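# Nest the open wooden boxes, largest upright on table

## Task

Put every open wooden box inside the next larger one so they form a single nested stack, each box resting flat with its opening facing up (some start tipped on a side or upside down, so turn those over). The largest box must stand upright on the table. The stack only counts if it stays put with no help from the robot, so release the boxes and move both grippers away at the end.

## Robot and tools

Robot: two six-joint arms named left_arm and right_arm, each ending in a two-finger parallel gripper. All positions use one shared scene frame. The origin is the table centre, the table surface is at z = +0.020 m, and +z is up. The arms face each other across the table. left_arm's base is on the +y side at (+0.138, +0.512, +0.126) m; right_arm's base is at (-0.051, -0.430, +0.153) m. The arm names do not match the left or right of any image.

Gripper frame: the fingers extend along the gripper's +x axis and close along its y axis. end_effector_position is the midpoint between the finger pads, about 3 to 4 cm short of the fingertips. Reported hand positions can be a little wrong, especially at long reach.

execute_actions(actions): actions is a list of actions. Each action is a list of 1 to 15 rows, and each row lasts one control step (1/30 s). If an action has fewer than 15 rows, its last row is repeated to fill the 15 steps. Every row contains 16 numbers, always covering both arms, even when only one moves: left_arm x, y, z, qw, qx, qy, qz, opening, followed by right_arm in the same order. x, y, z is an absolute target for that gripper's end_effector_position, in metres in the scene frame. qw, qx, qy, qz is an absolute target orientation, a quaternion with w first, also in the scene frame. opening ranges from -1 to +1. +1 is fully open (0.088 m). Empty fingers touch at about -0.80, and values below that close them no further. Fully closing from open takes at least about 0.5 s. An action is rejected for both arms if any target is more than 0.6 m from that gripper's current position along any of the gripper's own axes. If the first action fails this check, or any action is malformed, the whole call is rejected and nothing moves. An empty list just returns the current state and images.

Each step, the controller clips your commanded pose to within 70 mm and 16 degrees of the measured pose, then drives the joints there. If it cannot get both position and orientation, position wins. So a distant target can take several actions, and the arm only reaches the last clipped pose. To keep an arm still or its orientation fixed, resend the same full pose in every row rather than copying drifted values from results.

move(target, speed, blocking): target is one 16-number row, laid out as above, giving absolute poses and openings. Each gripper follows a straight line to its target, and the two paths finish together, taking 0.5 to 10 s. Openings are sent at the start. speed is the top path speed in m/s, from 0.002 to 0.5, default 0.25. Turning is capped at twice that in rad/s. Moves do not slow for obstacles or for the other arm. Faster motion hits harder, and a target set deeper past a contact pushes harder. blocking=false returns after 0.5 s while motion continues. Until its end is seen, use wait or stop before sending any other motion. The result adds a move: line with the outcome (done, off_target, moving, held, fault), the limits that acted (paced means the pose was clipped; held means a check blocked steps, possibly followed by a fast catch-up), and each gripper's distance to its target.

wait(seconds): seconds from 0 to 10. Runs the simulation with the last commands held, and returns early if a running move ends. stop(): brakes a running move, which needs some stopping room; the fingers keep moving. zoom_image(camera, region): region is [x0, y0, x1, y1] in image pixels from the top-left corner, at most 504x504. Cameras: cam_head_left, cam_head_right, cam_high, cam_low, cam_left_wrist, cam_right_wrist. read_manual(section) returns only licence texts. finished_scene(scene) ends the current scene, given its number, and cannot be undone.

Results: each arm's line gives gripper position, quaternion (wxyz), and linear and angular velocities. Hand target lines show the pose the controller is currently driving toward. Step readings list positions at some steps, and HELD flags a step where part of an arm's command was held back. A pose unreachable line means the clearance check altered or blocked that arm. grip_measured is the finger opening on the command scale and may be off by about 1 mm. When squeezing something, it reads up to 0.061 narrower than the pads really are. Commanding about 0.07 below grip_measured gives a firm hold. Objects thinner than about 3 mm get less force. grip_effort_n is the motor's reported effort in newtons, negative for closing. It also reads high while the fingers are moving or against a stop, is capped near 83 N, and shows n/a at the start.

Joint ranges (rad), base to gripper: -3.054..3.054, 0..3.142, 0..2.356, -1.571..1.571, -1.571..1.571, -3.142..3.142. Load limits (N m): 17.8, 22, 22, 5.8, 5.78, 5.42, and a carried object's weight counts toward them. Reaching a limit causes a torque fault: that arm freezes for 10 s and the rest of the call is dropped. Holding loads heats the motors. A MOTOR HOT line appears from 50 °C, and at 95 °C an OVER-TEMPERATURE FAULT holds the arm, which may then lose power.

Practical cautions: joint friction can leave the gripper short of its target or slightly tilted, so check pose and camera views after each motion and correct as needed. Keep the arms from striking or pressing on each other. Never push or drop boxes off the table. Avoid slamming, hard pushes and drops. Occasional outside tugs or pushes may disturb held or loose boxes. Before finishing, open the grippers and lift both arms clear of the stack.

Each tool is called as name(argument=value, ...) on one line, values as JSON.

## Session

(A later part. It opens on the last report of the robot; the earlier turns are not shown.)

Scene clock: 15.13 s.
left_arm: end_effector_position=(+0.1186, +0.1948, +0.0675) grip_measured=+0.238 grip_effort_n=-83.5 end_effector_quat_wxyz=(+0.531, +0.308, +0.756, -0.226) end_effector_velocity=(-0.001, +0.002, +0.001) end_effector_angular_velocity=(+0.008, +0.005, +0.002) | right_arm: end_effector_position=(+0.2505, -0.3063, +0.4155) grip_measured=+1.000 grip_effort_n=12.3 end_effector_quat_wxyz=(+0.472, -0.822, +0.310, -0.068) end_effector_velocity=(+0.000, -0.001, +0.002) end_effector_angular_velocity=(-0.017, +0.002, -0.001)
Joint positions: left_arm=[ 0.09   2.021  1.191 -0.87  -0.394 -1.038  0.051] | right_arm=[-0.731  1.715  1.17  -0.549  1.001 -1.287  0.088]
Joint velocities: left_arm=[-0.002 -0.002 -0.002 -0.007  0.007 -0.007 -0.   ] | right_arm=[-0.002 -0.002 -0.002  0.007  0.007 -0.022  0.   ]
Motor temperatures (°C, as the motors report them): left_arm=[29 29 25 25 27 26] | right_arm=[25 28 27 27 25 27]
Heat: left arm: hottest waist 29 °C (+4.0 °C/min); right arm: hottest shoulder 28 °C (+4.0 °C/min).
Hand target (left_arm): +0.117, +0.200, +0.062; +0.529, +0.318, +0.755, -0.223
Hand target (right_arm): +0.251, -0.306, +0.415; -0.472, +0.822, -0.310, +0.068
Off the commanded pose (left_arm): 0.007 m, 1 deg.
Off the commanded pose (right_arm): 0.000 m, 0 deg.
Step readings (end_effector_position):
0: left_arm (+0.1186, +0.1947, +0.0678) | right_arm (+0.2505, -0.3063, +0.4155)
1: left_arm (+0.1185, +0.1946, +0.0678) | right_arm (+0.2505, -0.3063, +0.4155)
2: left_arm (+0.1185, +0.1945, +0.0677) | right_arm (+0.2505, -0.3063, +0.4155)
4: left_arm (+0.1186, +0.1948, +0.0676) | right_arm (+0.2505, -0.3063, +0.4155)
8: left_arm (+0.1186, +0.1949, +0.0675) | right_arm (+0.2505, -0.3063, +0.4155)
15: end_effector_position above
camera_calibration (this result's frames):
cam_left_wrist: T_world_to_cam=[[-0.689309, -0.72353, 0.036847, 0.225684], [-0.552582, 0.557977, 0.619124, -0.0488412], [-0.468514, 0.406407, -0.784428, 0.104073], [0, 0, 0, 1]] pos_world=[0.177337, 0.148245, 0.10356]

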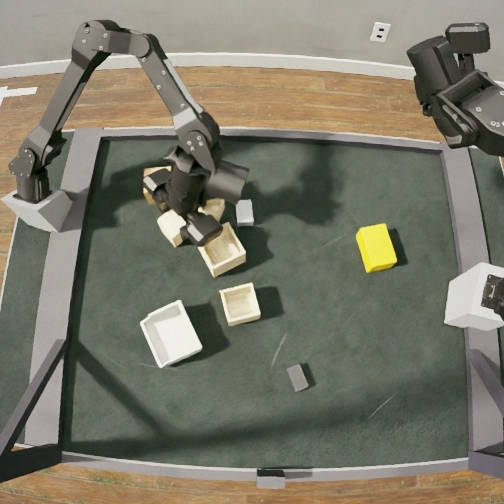

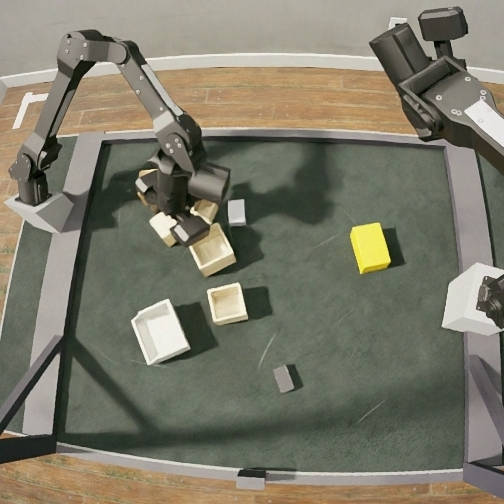

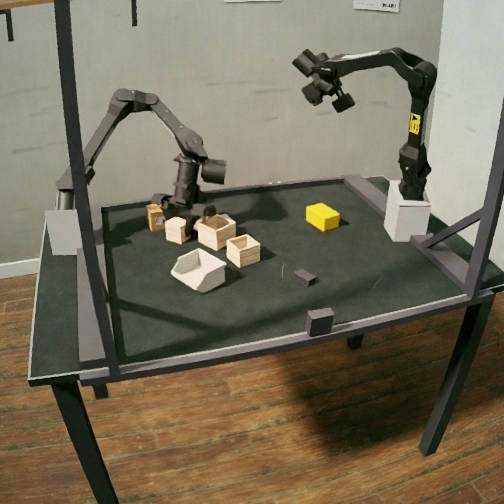

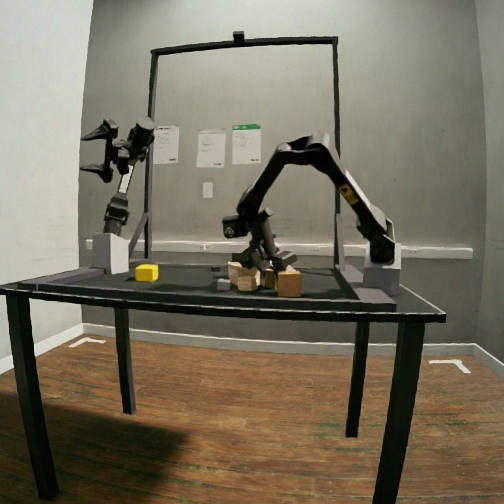

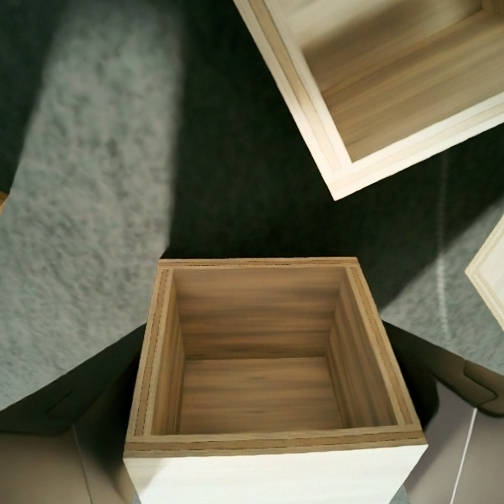

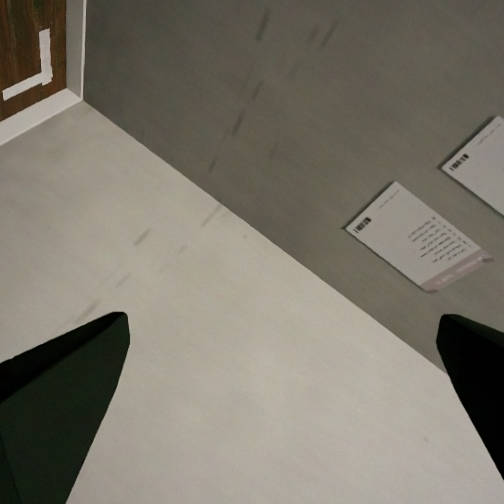

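move(target=[0.110,0.205,0.15,0.5286,0.3181,0.7549,-0.2227,0.18, 0.2505,-0.3063,0.4155,0.472,-0.822,0.310,-0.068,1], speed=0.15)

move(target=[0.0356,0.2358,0.125,0.5995,0.1377,0.1057,-0.7813,0.18, 0.2505,-0.3063,0.4155,0.472,-0.822,0.310,-0.068,1], speed=0.35)

Scene clock: 16.50 s.
left_arm: end_effector_position=(+0.1093, +0.2080, +0.1453) grip_measured=+0.238 grip_effort_n=-83.5 end_effector_quat_wxyz=(+0.528, +0.327, +0.752, -0.222) end_effector_velocity=(+0.003, +0.001, +0.002) end_effector_angular_velocity=(+0.009, -0.015, +0.010) | right_arm: end_effector_position=(+0.2505, -0.3063, +0.4155) grip_measured=+1.000 grip_effort_n=11.9 end_effector_quat_wxyz=(+0.472, -0.822, +0.310, -0.068) end_effector_velocity=(-0.000, -0.004, -0.003) end_effector_angular_velocity=(-0.006, +0.018, -0.004)
Joint positions: left_arm=[-0.09   1.939  1.293 -1.165 -0.365 -1.225  0.051] | right_arm=[-0.731  1.715  1.17  -0.549  1.001 -1.287  0.088]
Joint velocities: left_arm=[-0.002 -0.002  0.007 -0.022 -0.007 -0.022  0.   ] | right_arm=[-0.007 -0.002 -0.007 -0.007 -0.007 -0.007  0.   ]
Motor temperatures (°C, as the motors report them): left_arm=[29 30 26 25 27 26] | right_arm=[25 29 27 27 25 27]
Heat: left arm: hottest shoulder 30 °C (+7.3 °C/min); right arm: hottest shoulder 29 °C (+7.3 °C/min).
Hand target (left_arm): +0.110, +0.205, +0.150; +0.529, +0.318, +0.755, -0.223
Hand target (right_arm): +0.251, -0.306, +0.415; -0.472, +0.822, -0.310, +0.068
Off the commanded pose (left_arm): 0.006 m, 1 deg.
Off the commanded pose (right_arm): 0.000 m, 0 deg.
move: done
camera_calibration (this result's frames):
cam_left_wrist: T_world_to_cam=[[-0.709521, -0.70461, 0.010239, 0.228079], [-0.543753, 0.55667, 0.628054, -0.111439], [-0.448232, 0.44005, -0.778103, 0.1453], [0, 0, 0, 1]] pos_world=[0.16636, 0.158802, 0.180713]

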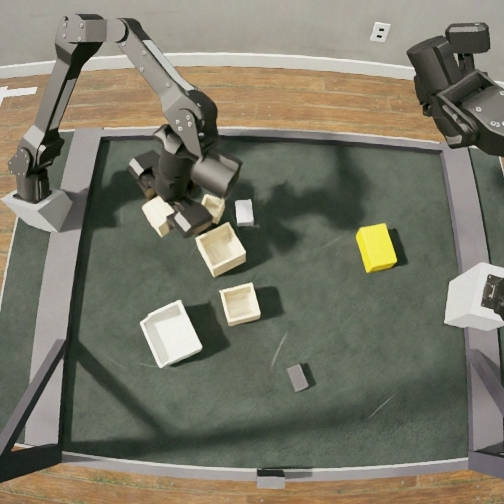

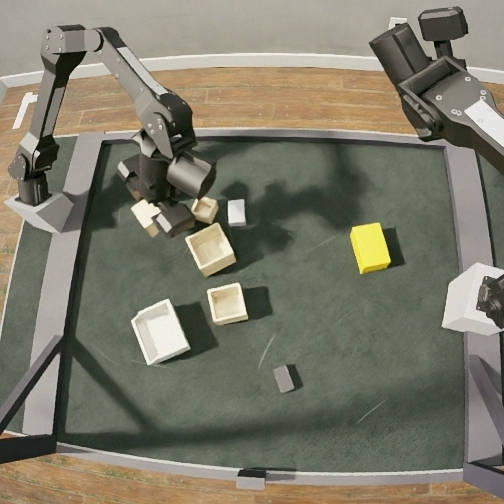

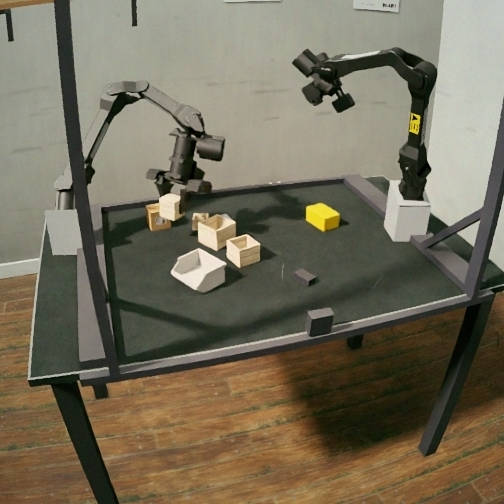

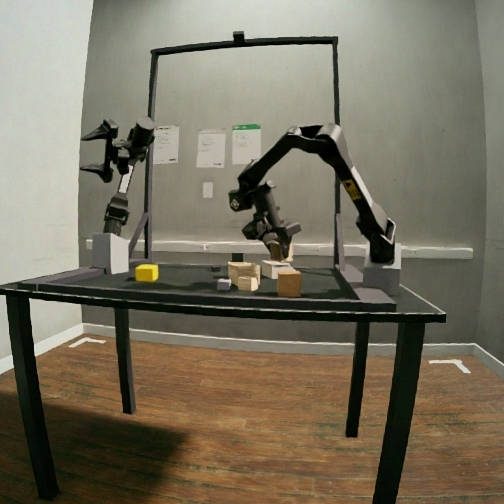

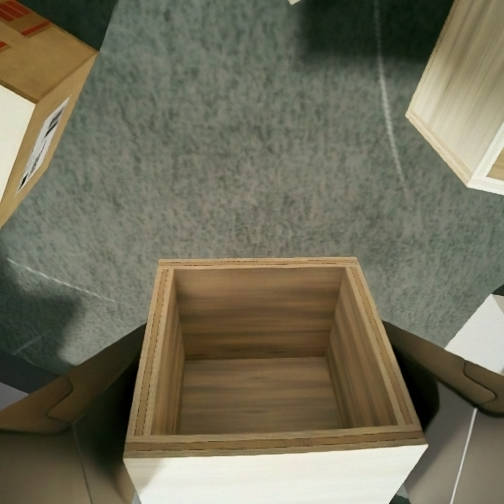

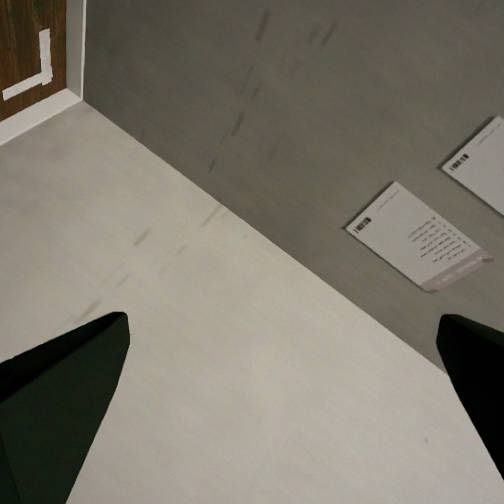

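Scene clock: 19.67 s.
left_arm: end_effector_position=(+0.0340, +0.2315, +0.1273) grip_measured=+0.238 grip_effort_n=-83.5 end_effector_quat_wxyz=(+0.575, +0.181, +0.156, -0.783) end_effector_velocity=(+0.001, +0.001, -0.002) end_effector_angular_velocity=(+0.005, -0.007, -0.008) | right_arm: end_effector_position=(+0.2505, -0.3063, +0.4155) grip_measured=+1.000 grip_effort_n=12.3 end_effector_quat_wxyz=(+0.472, -0.822, +0.310, -0.068) end_effector_velocity=(+0.001, -0.002, -0.001) end_effector_angular_velocity=(-0.003, +0.014, -0.003)
Joint positions: left_arm=[-0.358  2.188  0.149  1.559 -0.587  0.44   0.051] | right_arm=[-0.731  1.715  1.17  -0.549  1.001 -1.287  0.088]
Joint velocities: left_arm=[ 0.007 -0.002 -0.002 -0.007  0.007  0.007 -0.   ] | right_arm=[-0.007  0.002  0.002 -0.007 -0.007 -0.007  0.   ]
Motor temperatures (°C, as the motors report them): left_arm=[30 30 26 25 27 26] | right_arm=[25 29 28 28 25 27]
Heat: left arm: hottest waist 30 °C (+6.1 °C/min); right arm: hottest shoulder 29 °C (+6.1 °C/min).
Hand target (left_arm): +0.034, +0.234, +0.124; -0.571, -0.188, -0.154, +0.784
Hand target (right_arm): +0.251, -0.306, +0.415; -0.472, +0.822, -0.310, +0.068
Off the commanded pose (left_arm): 0.005 m, 8 deg.
Off the commanded pose (right_arm): 0.000 m, 0 deg.
joint sent to its limit (left arm) — the command would take joint 4 (wrist pitch) past its upper limit, so that joint was sent only as far as its limit.
move: off_target (left_arm)
camera_calibration (this result's frames):
cam_left_wrist: T_world_to_cam=[[-0.949555, 0.307747, 0.0603119, -0.0411792], [0.183146, 0.700312, -0.689942, -0.0443172], [-0.254565, -0.644092, -0.721348, 0.324333], [0, 0, 0, 1]] pos_world=[0.0515785, 0.252609, 0.205865]

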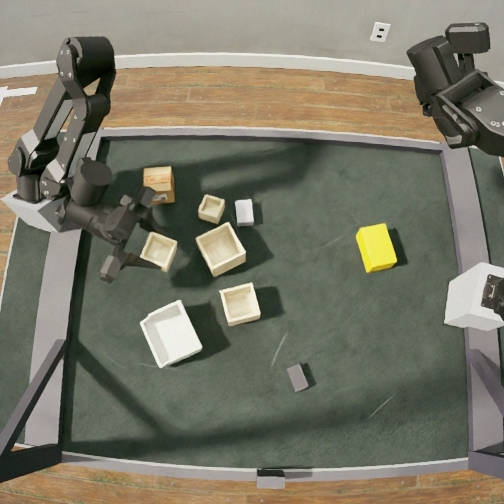

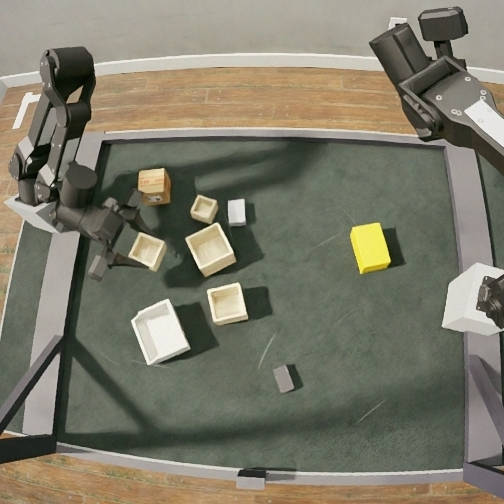

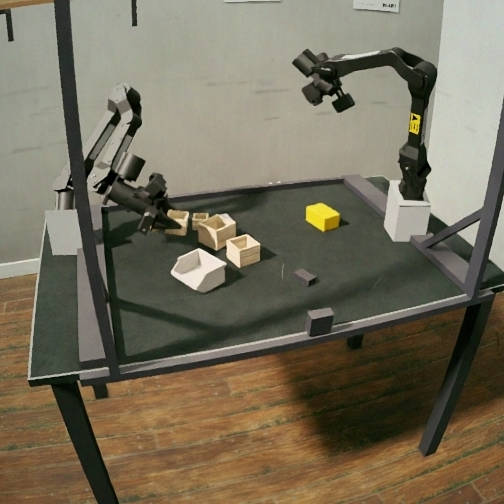

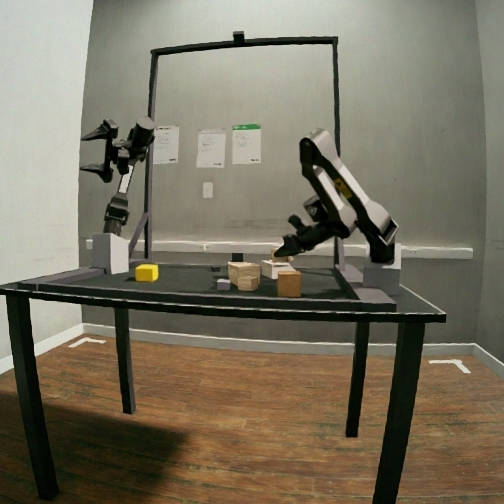

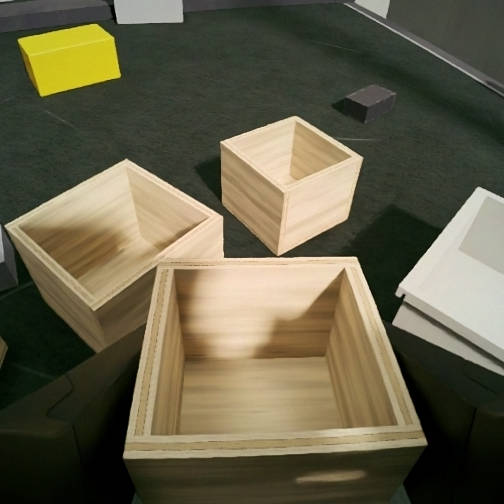

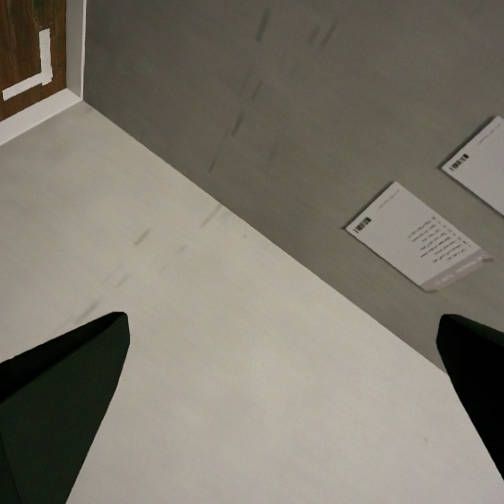

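move(target=[0.0086,0.2147,0.085,0.5400,0.1452,0.0952,-0.8236,0.18, 0.2505,-0.3063,0.4155,0.472,-0.822,0.310,-0.068,1], speed=0.12)

Scene clock: 21.47 s.
left_arm: end_effector_position=(+0.0099, +0.2143, +0.0879) grip_measured=+0.238 grip_effort_n=-83.5 end_effector_quat_wxyz=(+0.503, +0.196, +0.139, -0.830) end_effector_velocity=(-0.001, -0.000, -0.000) end_effector_angular_velocity=(-0.004, +0.006, -0.015) | right_arm: end_effector_position=(+0.2505, -0.3063, +0.4155) grip_measured=+1.000 grip_effort_n=11.9 end_effector_quat_wxyz=(+0.472, -0.822, +0.310, -0.068) end_effector_velocity=(-0.004, -0.006, -0.001) end_effector_angular_velocity=(-0.048, +0.030, -0.022)
Joint positions: left_arm=[-0.173  2.351  0.258  1.56  -0.293  0.583  0.051] | right_arm=[-0.731  1.715  1.17  -0.549  1.001 -1.287  0.088]
Joint velocities: left_arm=[ 0.007 -0.002  0.002 -0.007  0.022  0.007 -0.   ] | right_arm=[-0.002 -0.002 -0.002 -0.037  0.022 -0.022  0.   ]
Motor temperatures (°C, as the motors report them): left_arm=[30 30 26 25 27 26] | right_arm=[25 29 28 28 25 27]
Heat: left arm: hottest waist 30 °C (+5.6 °C/min); right arm: hottest shoulder 29 °C (+5.6 °C/min).
Hand target (left_arm): +0.009, +0.214, +0.085; -0.501, -0.199, -0.138, +0.831
Hand target (right_arm): +0.251, -0.306, +0.415; -0.472, +0.822, -0.310, +0.068
Off the commanded pose (left_arm): 0.003 m, 9 deg.
Off the commanded pose (right_arm): 0.000 m, 0 deg.
joint sent to its limit (left arm) — the command would take joint 4 (wrist pitch) past its upper limit, so that joint was sent only as far as its limit.
move: off_target (left_arm)
camera_calibration (this result's frames):
cam_left_wrist: T_world_to_cam=[[-0.880338, 0.470679, 0.0588808, -0.0918876], [0.306165, 0.658626, -0.687367, -0.0476193], [-0.36231, -0.587088, -0.723919, 0.267745], [0, 0, 0, 1]] pos_world=[0.0306939, 0.231803, 0.166504]

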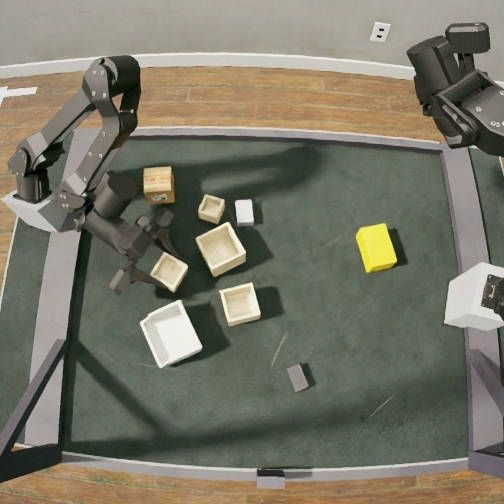

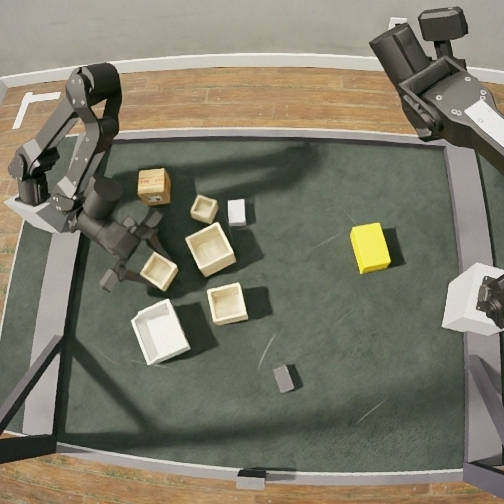

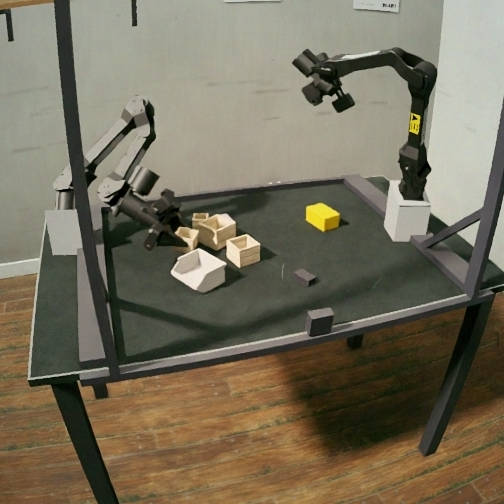

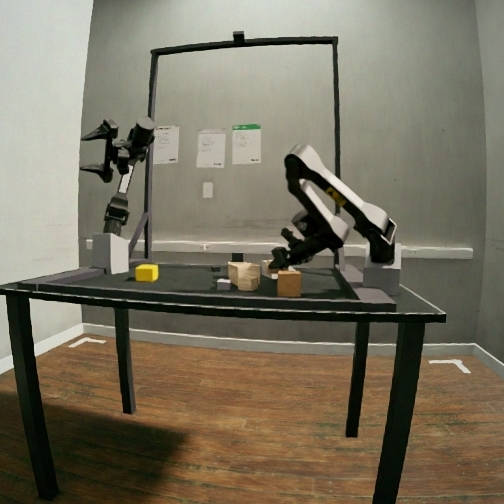

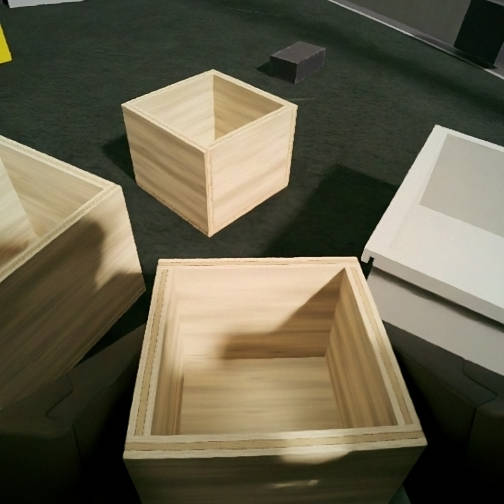

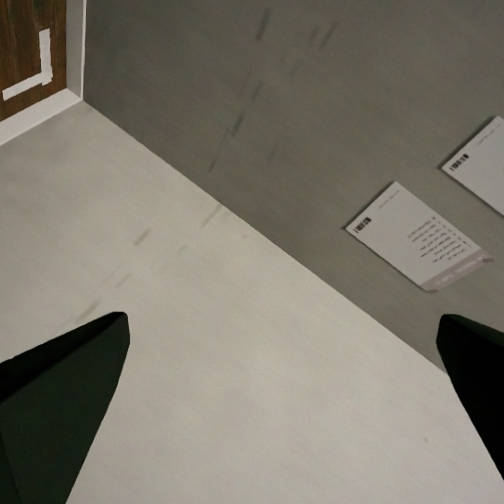

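move(target=[0.0086,0.2147,0.061,0.5190,0.2183,0.1391,-0.8146,0.18, 0.2505,-0.3063,0.4155,0.472,-0.822,0.310,-0.068,1], speed=0.05)

Scene clock: 22.73 s.
left_arm: end_effector_position=(+0.0090, +0.2139, +0.0655) grip_measured=+0.238 grip_effort_n=-83.5 end_effector_quat_wxyz=(+0.509, +0.226, +0.151, -0.817) end_effector_velocity=(-0.000, +0.002, -0.002) end_effector_angular_velocity=(+0.012, -0.003, -0.001) | right_arm: end_effector_position=(+0.2505, -0.3063, +0.4155) grip_measured=+1.000 grip_effort_n=12.3 end_effector_quat_wxyz=(+0.472, -0.822, +0.310, -0.068) end_effector_velocity=(-0.001, -0.001, -0.001) end_effector_angular_velocity=(+0.007, +0.006, -0.001)
Joint positions: left_arm=[-0.145  2.428  0.298  1.561 -0.327  0.591  0.051] | right_arm=[-0.731  1.715  1.17  -0.549  1.001 -1.287  0.088]
Joint velocities: left_arm=[-0.002  0.002 -0.002 -0.007 -0.007 -0.007 -0.   ] | right_arm=[-0.002 -0.002 -0.002 -0.007 -0.007  0.007  0.   ]
Motor temperatures (°C, as the motors report them): left_arm=[30 30 25 25 27 26] | right_arm=[25 29 28 28 25 27]
Heat: left arm: hottest waist 30 °C (+5.3 °C/min); right arm: hottest shoulder 29 °C (+5.3 °C/min).
Hand target (left_arm): +0.009, +0.215, +0.061; -0.509, -0.232, -0.151, +0.815
Hand target (right_arm): +0.251, -0.306, +0.415; -0.472, +0.822, -0.310, +0.068
Off the commanded pose (left_arm): 0.005 m, 2 deg.
Off the commanded pose (right_arm): 0.000 m, 0 deg.
joint sent to its limit (left arm) — the command would take joint 4 (wrist pitch) past its upper limit, so that joint was sent only as far as its limit.
move: done
camera_calibration (this result's frames):
cam_left_wrist: T_world_to_cam=[[-0.891316, 0.451342, 0.0429629, -0.0858434], [0.322509, 0.697777, -0.639605, -0.074145], [-0.318659, -0.556235, -0.767502, 0.246832], [0, 0, 0, 1]] pos_world=[0.026054, 0.227778, 0.145709]

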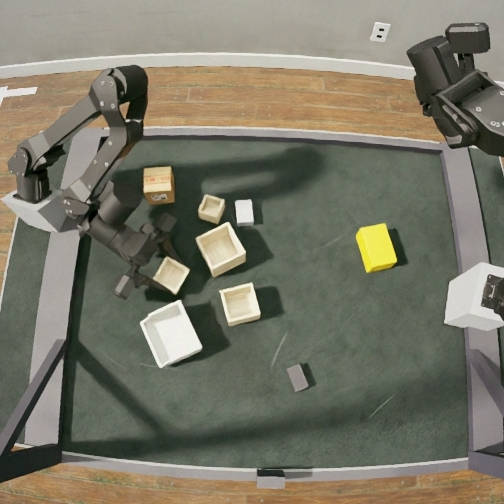

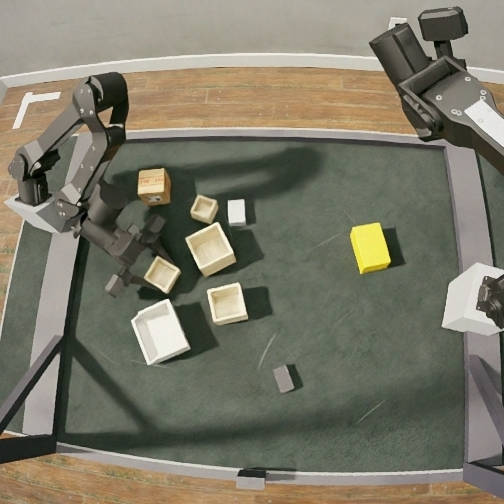

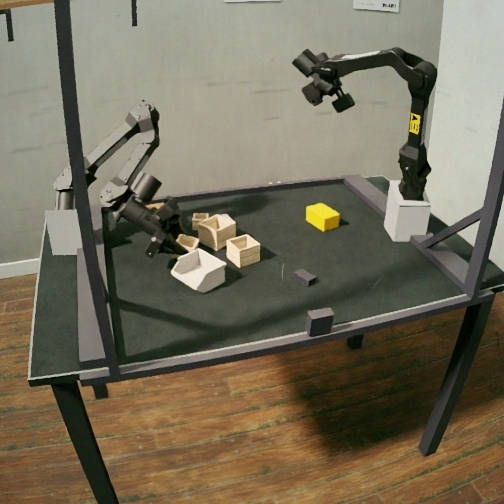

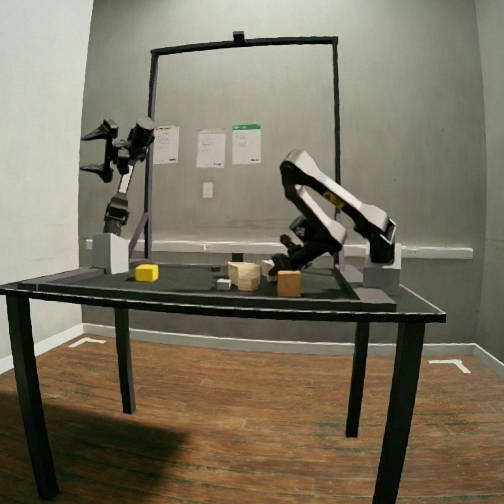

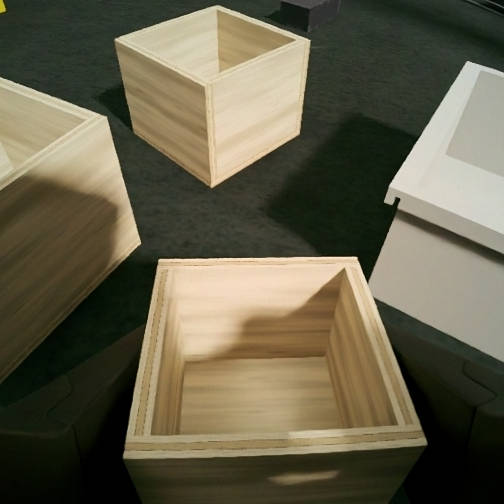

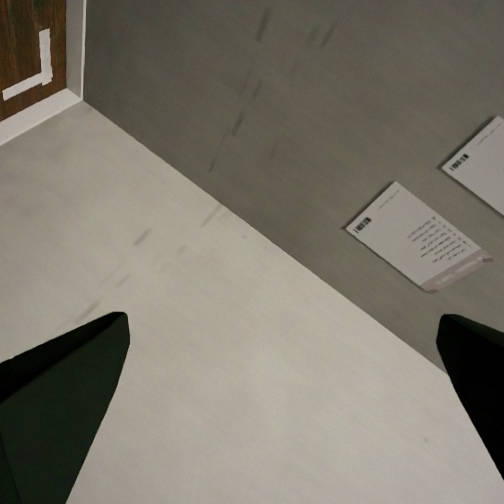

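execute_actions(actions=[[[0.0086,0.2147,0.060,0.5190,0.2183,0.1391,-0.8146,0.22, 0.2505,-0.3063,0.4155,0.472,-0.822,0.310,-0.068,1],[0.0086,0.2147,0.0595,0.5190,0.2183,0.1391,-0.8146,0.23, 0.2505,-0.3063,0.4155,0.472,-0.822,0.310,-0.068,1],[0.0086,0.2147,0.059,0.5190,0.2183,0.1391,-0.8146,0.24, 0.2505,-0.3063,0.4155,0.472,-0.822,0.310,-0.068,1],[0.0086,0.2147,0.0585,0.5190,0.2183,0.1391,-0.8146,0.25, 0.2505,-0.3063,0.4155,0.472,-0.822,0.310,-0.068,1],[0.0086,0.2147,0.058,0.5190,0.2183,0.1391,-0.8146,0.255, 0.2505,-0.3063,0.4155,0.472,-0.822,0.310,-0.068,1],[0.0086,0.2147,0.0575,0.5190,0.2183,0.1391,-0.8146,0.26, 0.2505,-0.3063,0.4155,0.472,-0.822,0.310,-0.068,1],[0.0086,0.2147,0.057,0.5190,0.2183,0.1391,-0.8146,0.26, 0.2505,-0.3063,0.4155,0.472,-0.822,0.310,-0.068,1],[0.0086,0.2147,0.0565,0.5190,0.2183,0.1391,-0.8146,0.26, 0.2505,-0.3063,0.4155,0.472,-0.822,0.310,-0.068,1],[0.0086,0.2147,0.056,0.5190,0.2183,0.1391,-0.8146,0.26, 0.2505,-0.3063,0.4155,0.472,-0.822,0.310,-0.068,1],[0.0086,0.2147,0.0555,0.5190,0.2183,0.1391,-0.8146,0.26, 0.2505,-0.3063,0.4155,0.472,-0.822,0.310,-0.068,1],[0.0086,0.2147,0.055,0.5190,0.2183,0.1391,-0.8146,0.26, 0.2505,-0.3063,0.4155,0.472,-0.822,0.310,-0.068,1],[0.0086,0.2147,0.0545,0.5190,0.2183,0.1391,-0.8146,0.26, 0.2505,-0.3063,0.4155,0.472,-0.822,0.310,-0.068,1],[0.0086,0.2147,0.054,0.5190,0.2183,0.1391,-0.8146,0.26, 0.2505,-0.3063,0.4155,0.472,-0.822,0.310,-0.068,1],[0.0086,0.2147,0.0535,0.5190,0.2183,0.1391,-0.8146,0.26, 0.2505,-0.3063,0.4155,0.472,-0.822,0.310,-0.068,1],[0.0086,0.2147,0.053,0.5190,0.2183,0.1391,-0.8146,0.26, 0.2505,-0.3063,0.4155,0.472,-0.822,0.310,-0.068,1]]])

Scene clock: 23.63 s.
left_arm: end_effector_position=(+0.0079, +0.2124, +0.0635) grip_measured=+0.262 grip_effort_n=-12.8 end_effector_quat_wxyz=(+0.506, +0.224, +0.150, -0.819) end_effector_velocity=(-0.003, -0.003, -0.001) end_effector_angular_velocity=(-0.017, +0.015, -0.026) | right_arm: end_effector_position=(+0.2505, -0.3063, +0.4155) grip_measured=+1.000 grip_effort_n=11.9 end_effector_quat_wxyz=(+0.472, -0.822, +0.310, -0.068) end_effector_velocity=(-0.002, -0.002, -0.003) end_effector_angular_velocity=(-0.013, +0.026, -0.002)
Joint positions: left_arm=[-0.134  2.436  0.306  1.563 -0.31   0.597  0.052] | right_arm=[-0.731  1.715  1.17  -0.549  1.001 -1.287  0.088]
Joint velocities: left_arm=[ 0.022  0.012  0.012  0.007  0.051  0.022 -0.   ] | right_arm=[-0.002 -0.002 -0.002 -0.022 -0.007 -0.007  0.   ]
Motor temperatures (°C, as the motors report them): left_arm=[30 30 25 25 27 26] | right_arm=[25 29 28 28 25 27]
Heat: left arm: hottest waist 30 °C (+5.1 °C/min); right arm: hottest shoulder 29 °C (+5.1 °C/min).
Hand target (left_arm): +0.009, +0.215, +0.054; -0.504, -0.237, -0.155, +0.816
Hand target (right_arm): +0.251, -0.306, +0.415; -0.472, +0.822, -0.310, +0.068
Off the commanded pose (left_arm): 0.011 m, 2 deg.
Off the commanded pose (right_arm): 0.000 m, 0 deg.
joint sent to its limit (left arm) — the command would take joint 4 (wrist pitch) past its upper limit, so that joint was sent only as far as its limit.
Step readings (end_effector_position):
0: left_arm (+0.0090, +0.2138, +0.0655) | right_arm (+0.2505, -0.3063, +0.4155)
1: left_arm (+0.0089, +0.2138, +0.0654) | right_arm (+0.2505, -0.3063, +0.4155)
2: left_arm (+0.0089, +0.2138, +0.0653) | right_arm (+0.2505, -0.3063, +0.4155)
4: left_arm (+0.0088, +0.2138, +0.0651) | right_arm (+0.2505, -0.3063, +0.4155)
8: left_arm (+0.0084, +0.2135, +0.0647) | right_arm (+0.2505, -0.3063, +0.4155)
15: end_effector_position above
camera_calibration (this result's frames):
cam_left_wrist: T_world_to_cam=[[-0.888175, 0.457179, 0.0461696, -0.087596], [0.324045, 0.694414, -0.642483, -0.0730765], [-0.325791, -0.555677, -0.764908, 0.243949], [0, 0, 0, 1]] pos_world=[0.0253556, 0.226349, 0.143692]

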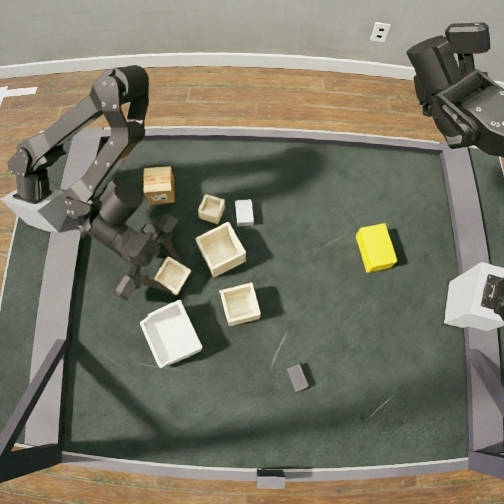

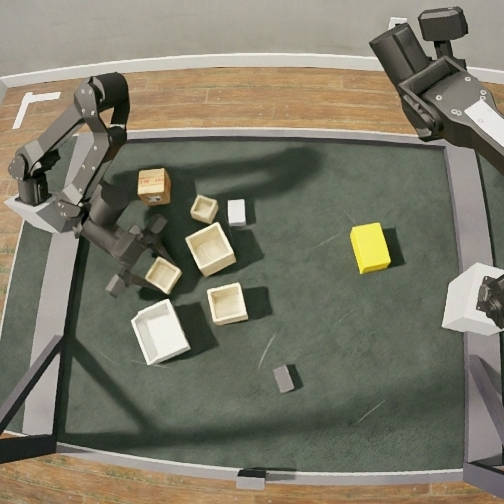

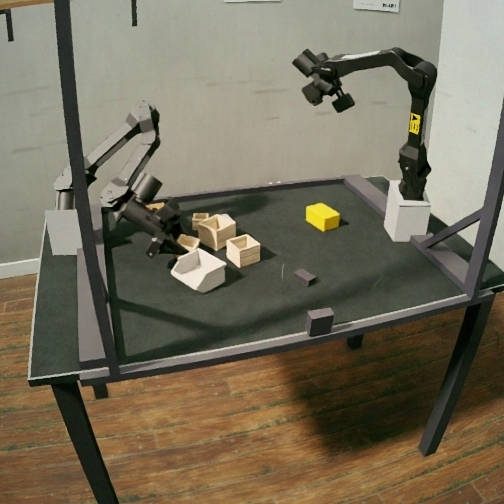

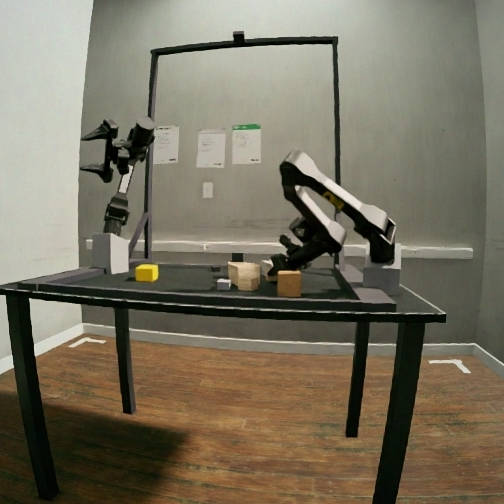

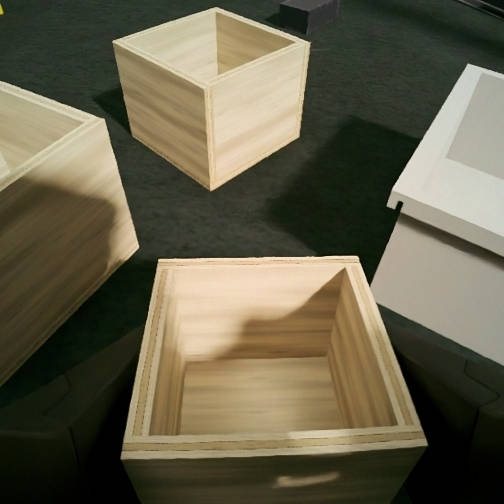

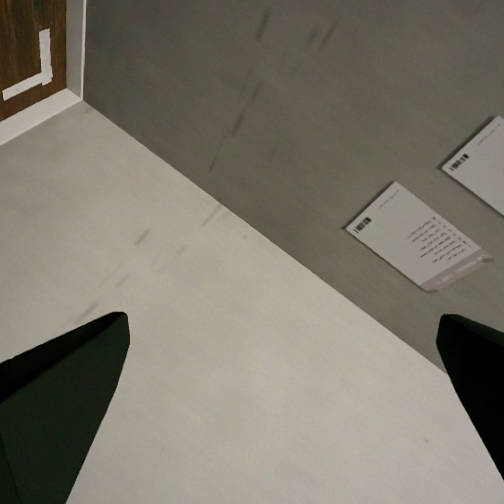

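execute_actions(actions=[[[0.0086,0.2147,0.050,0.5190,0.2183,0.1391,-0.8146,0.262, 0.2505,-0.3063,0.4155,0.472,-0.822,0.310,-0.068,1]],[[0.0086,0.2147,0.047,0.5190,0.2183,0.1391,-0.8146,0.265, 0.2505,-0.3063,0.4155,0.472,-0.822,0.310,-0.068,1]]])

Scene clock: 24.73 s.
left_arm: end_effector_position=(+0.0070, +0.2116, +0.0609) grip_measured=+0.266 grip_effort_n=-4.9 end_effector_quat_wxyz=(+0.501, +0.224, +0.148, -0.823) end_effector_velocity=(+0.000, -0.004, +0.005) end_effector_angular_velocity=(-0.020, +0.019, +0.014) | right_arm: end_effector_position=(+0.2505, -0.3063, +0.4155) grip_measured=+1.000 grip_effort_n=11.9 end_effector_quat_wxyz=(+0.472, -0.822, +0.310, -0.068) end_effector_velocity=(+0.000, +0.002, -0.000) end_effector_angular_velocity=(+0.001, +0.003, +0.010)
Joint positions: left_arm=[-0.121  2.444  0.312  1.563 -0.288  0.611  0.052] | right_arm=[-0.731  1.715  1.17  -0.549  1.001 -1.287  0.088]
Joint velocities: left_arm=[-0.002 -0.002  0.002  0.022  0.007 -0.007 -0.   ] | right_arm=[ 0.002 -0.002 -0.002  0.007 -0.007 -0.007  0.   ]
Motor temperatures (°C, as the motors report them): left_arm=[30 30 25 26 27 26] | right_arm=[25 29 28 28 25 27]
Heat: left arm: hottest waist 30 °C (+4.9 °C/min); right arm: hottest shoulder 29 °C (+4.9 °C/min).
Hand target (left_arm): +0.009, +0.215, +0.048; -0.501, -0.240, -0.158, +0.816
Hand target (right_arm): +0.251, -0.306, +0.415; -0.472, +0.822, -0.310, +0.068
Off the commanded pose (left_arm): 0.014 m, 3 deg.
Off the commanded pose (right_arm): 0.000 m, 0 deg.
joint sent to its limit (left arm) — the command would take joint 4 (wrist pitch) past its upper limit, so that joint was sent only as far as its limit.
Step readings (end_effector_position; steps 1 to 15: 1st action; 16 to 30: 2nd action):
0: left_arm (+0.0078, +0.2122, +0.0634) | right_arm (+0.2505, -0.3063, +0.4155)
1: left_arm (+0.0077, +0.2124, +0.0631) | right_arm (+0.2505, -0.3063, +0.4155)
2: left_arm (+0.0074, +0.2121, +0.0629) | right_arm (+0.2505, -0.3063, +0.4155)
4: left_arm (+0.0072, +0.2119, +0.0628) | right_arm (+0.2505, -0.3063, +0.4155)
8: left_arm (+0.0072, +0.2119, +0.0626) | right_arm (+0.2505, -0.3063, +0.4155)
15: left_arm (+0.0071, +0.2119, +0.0626) | right_arm (+0.2505, -0.3063, +0.4155)
16: left_arm (+0.0071, +0.2119, +0.0624) | right_arm (+0.2505, -0.3063, +0.4155)
17: left_arm (+0.0071, +0.2120, +0.0620) | right_arm (+0.2505, -0.3063, +0.4155)
19: left_arm (+0.0071, +0.2118, +0.0614) | right_arm (+0.2505, -0.3063, +0.4155)
23: left_arm (+0.0070, +0.2117, +0.0609) | right_arm (+0.2505, -0.3063, +0.4155)
30: end_effector_position above
camera_calibration (this result's frames):
cam_left_wrist: T_world_to_cam=[[-0.88217, 0.468777, 0.0449868, -0.0902901], [0.333035, 0.688545, -0.6442, -0.0726781], [-0.332962, -0.553312, -0.763533, 0.240682], [0, 0, 0, 1]] pos_world=[0.0246911, 0.22554, 0.141012]

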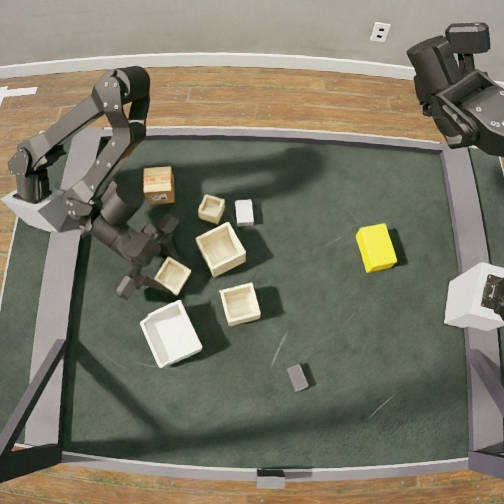

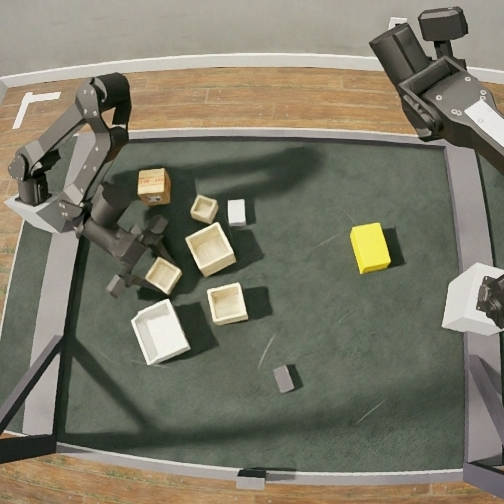

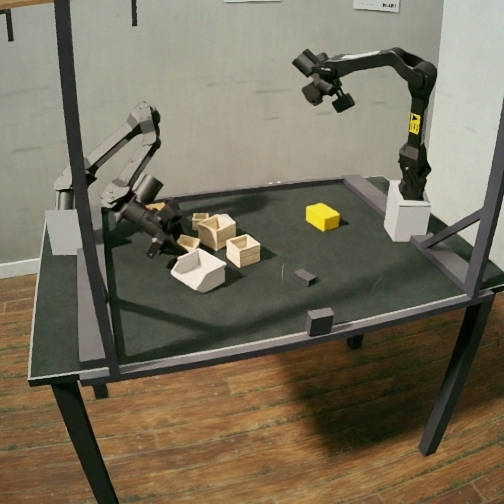

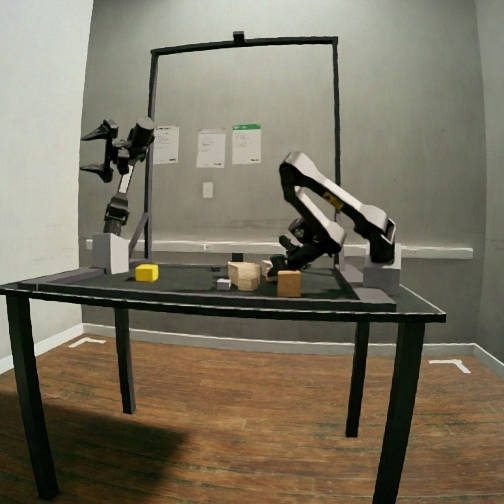

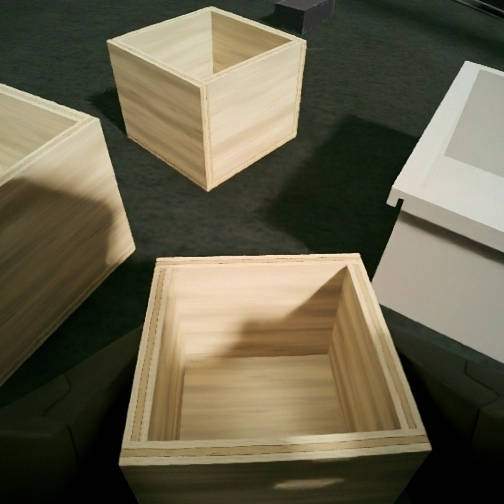

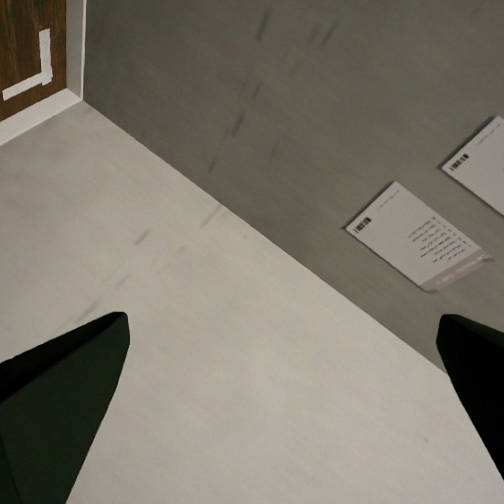

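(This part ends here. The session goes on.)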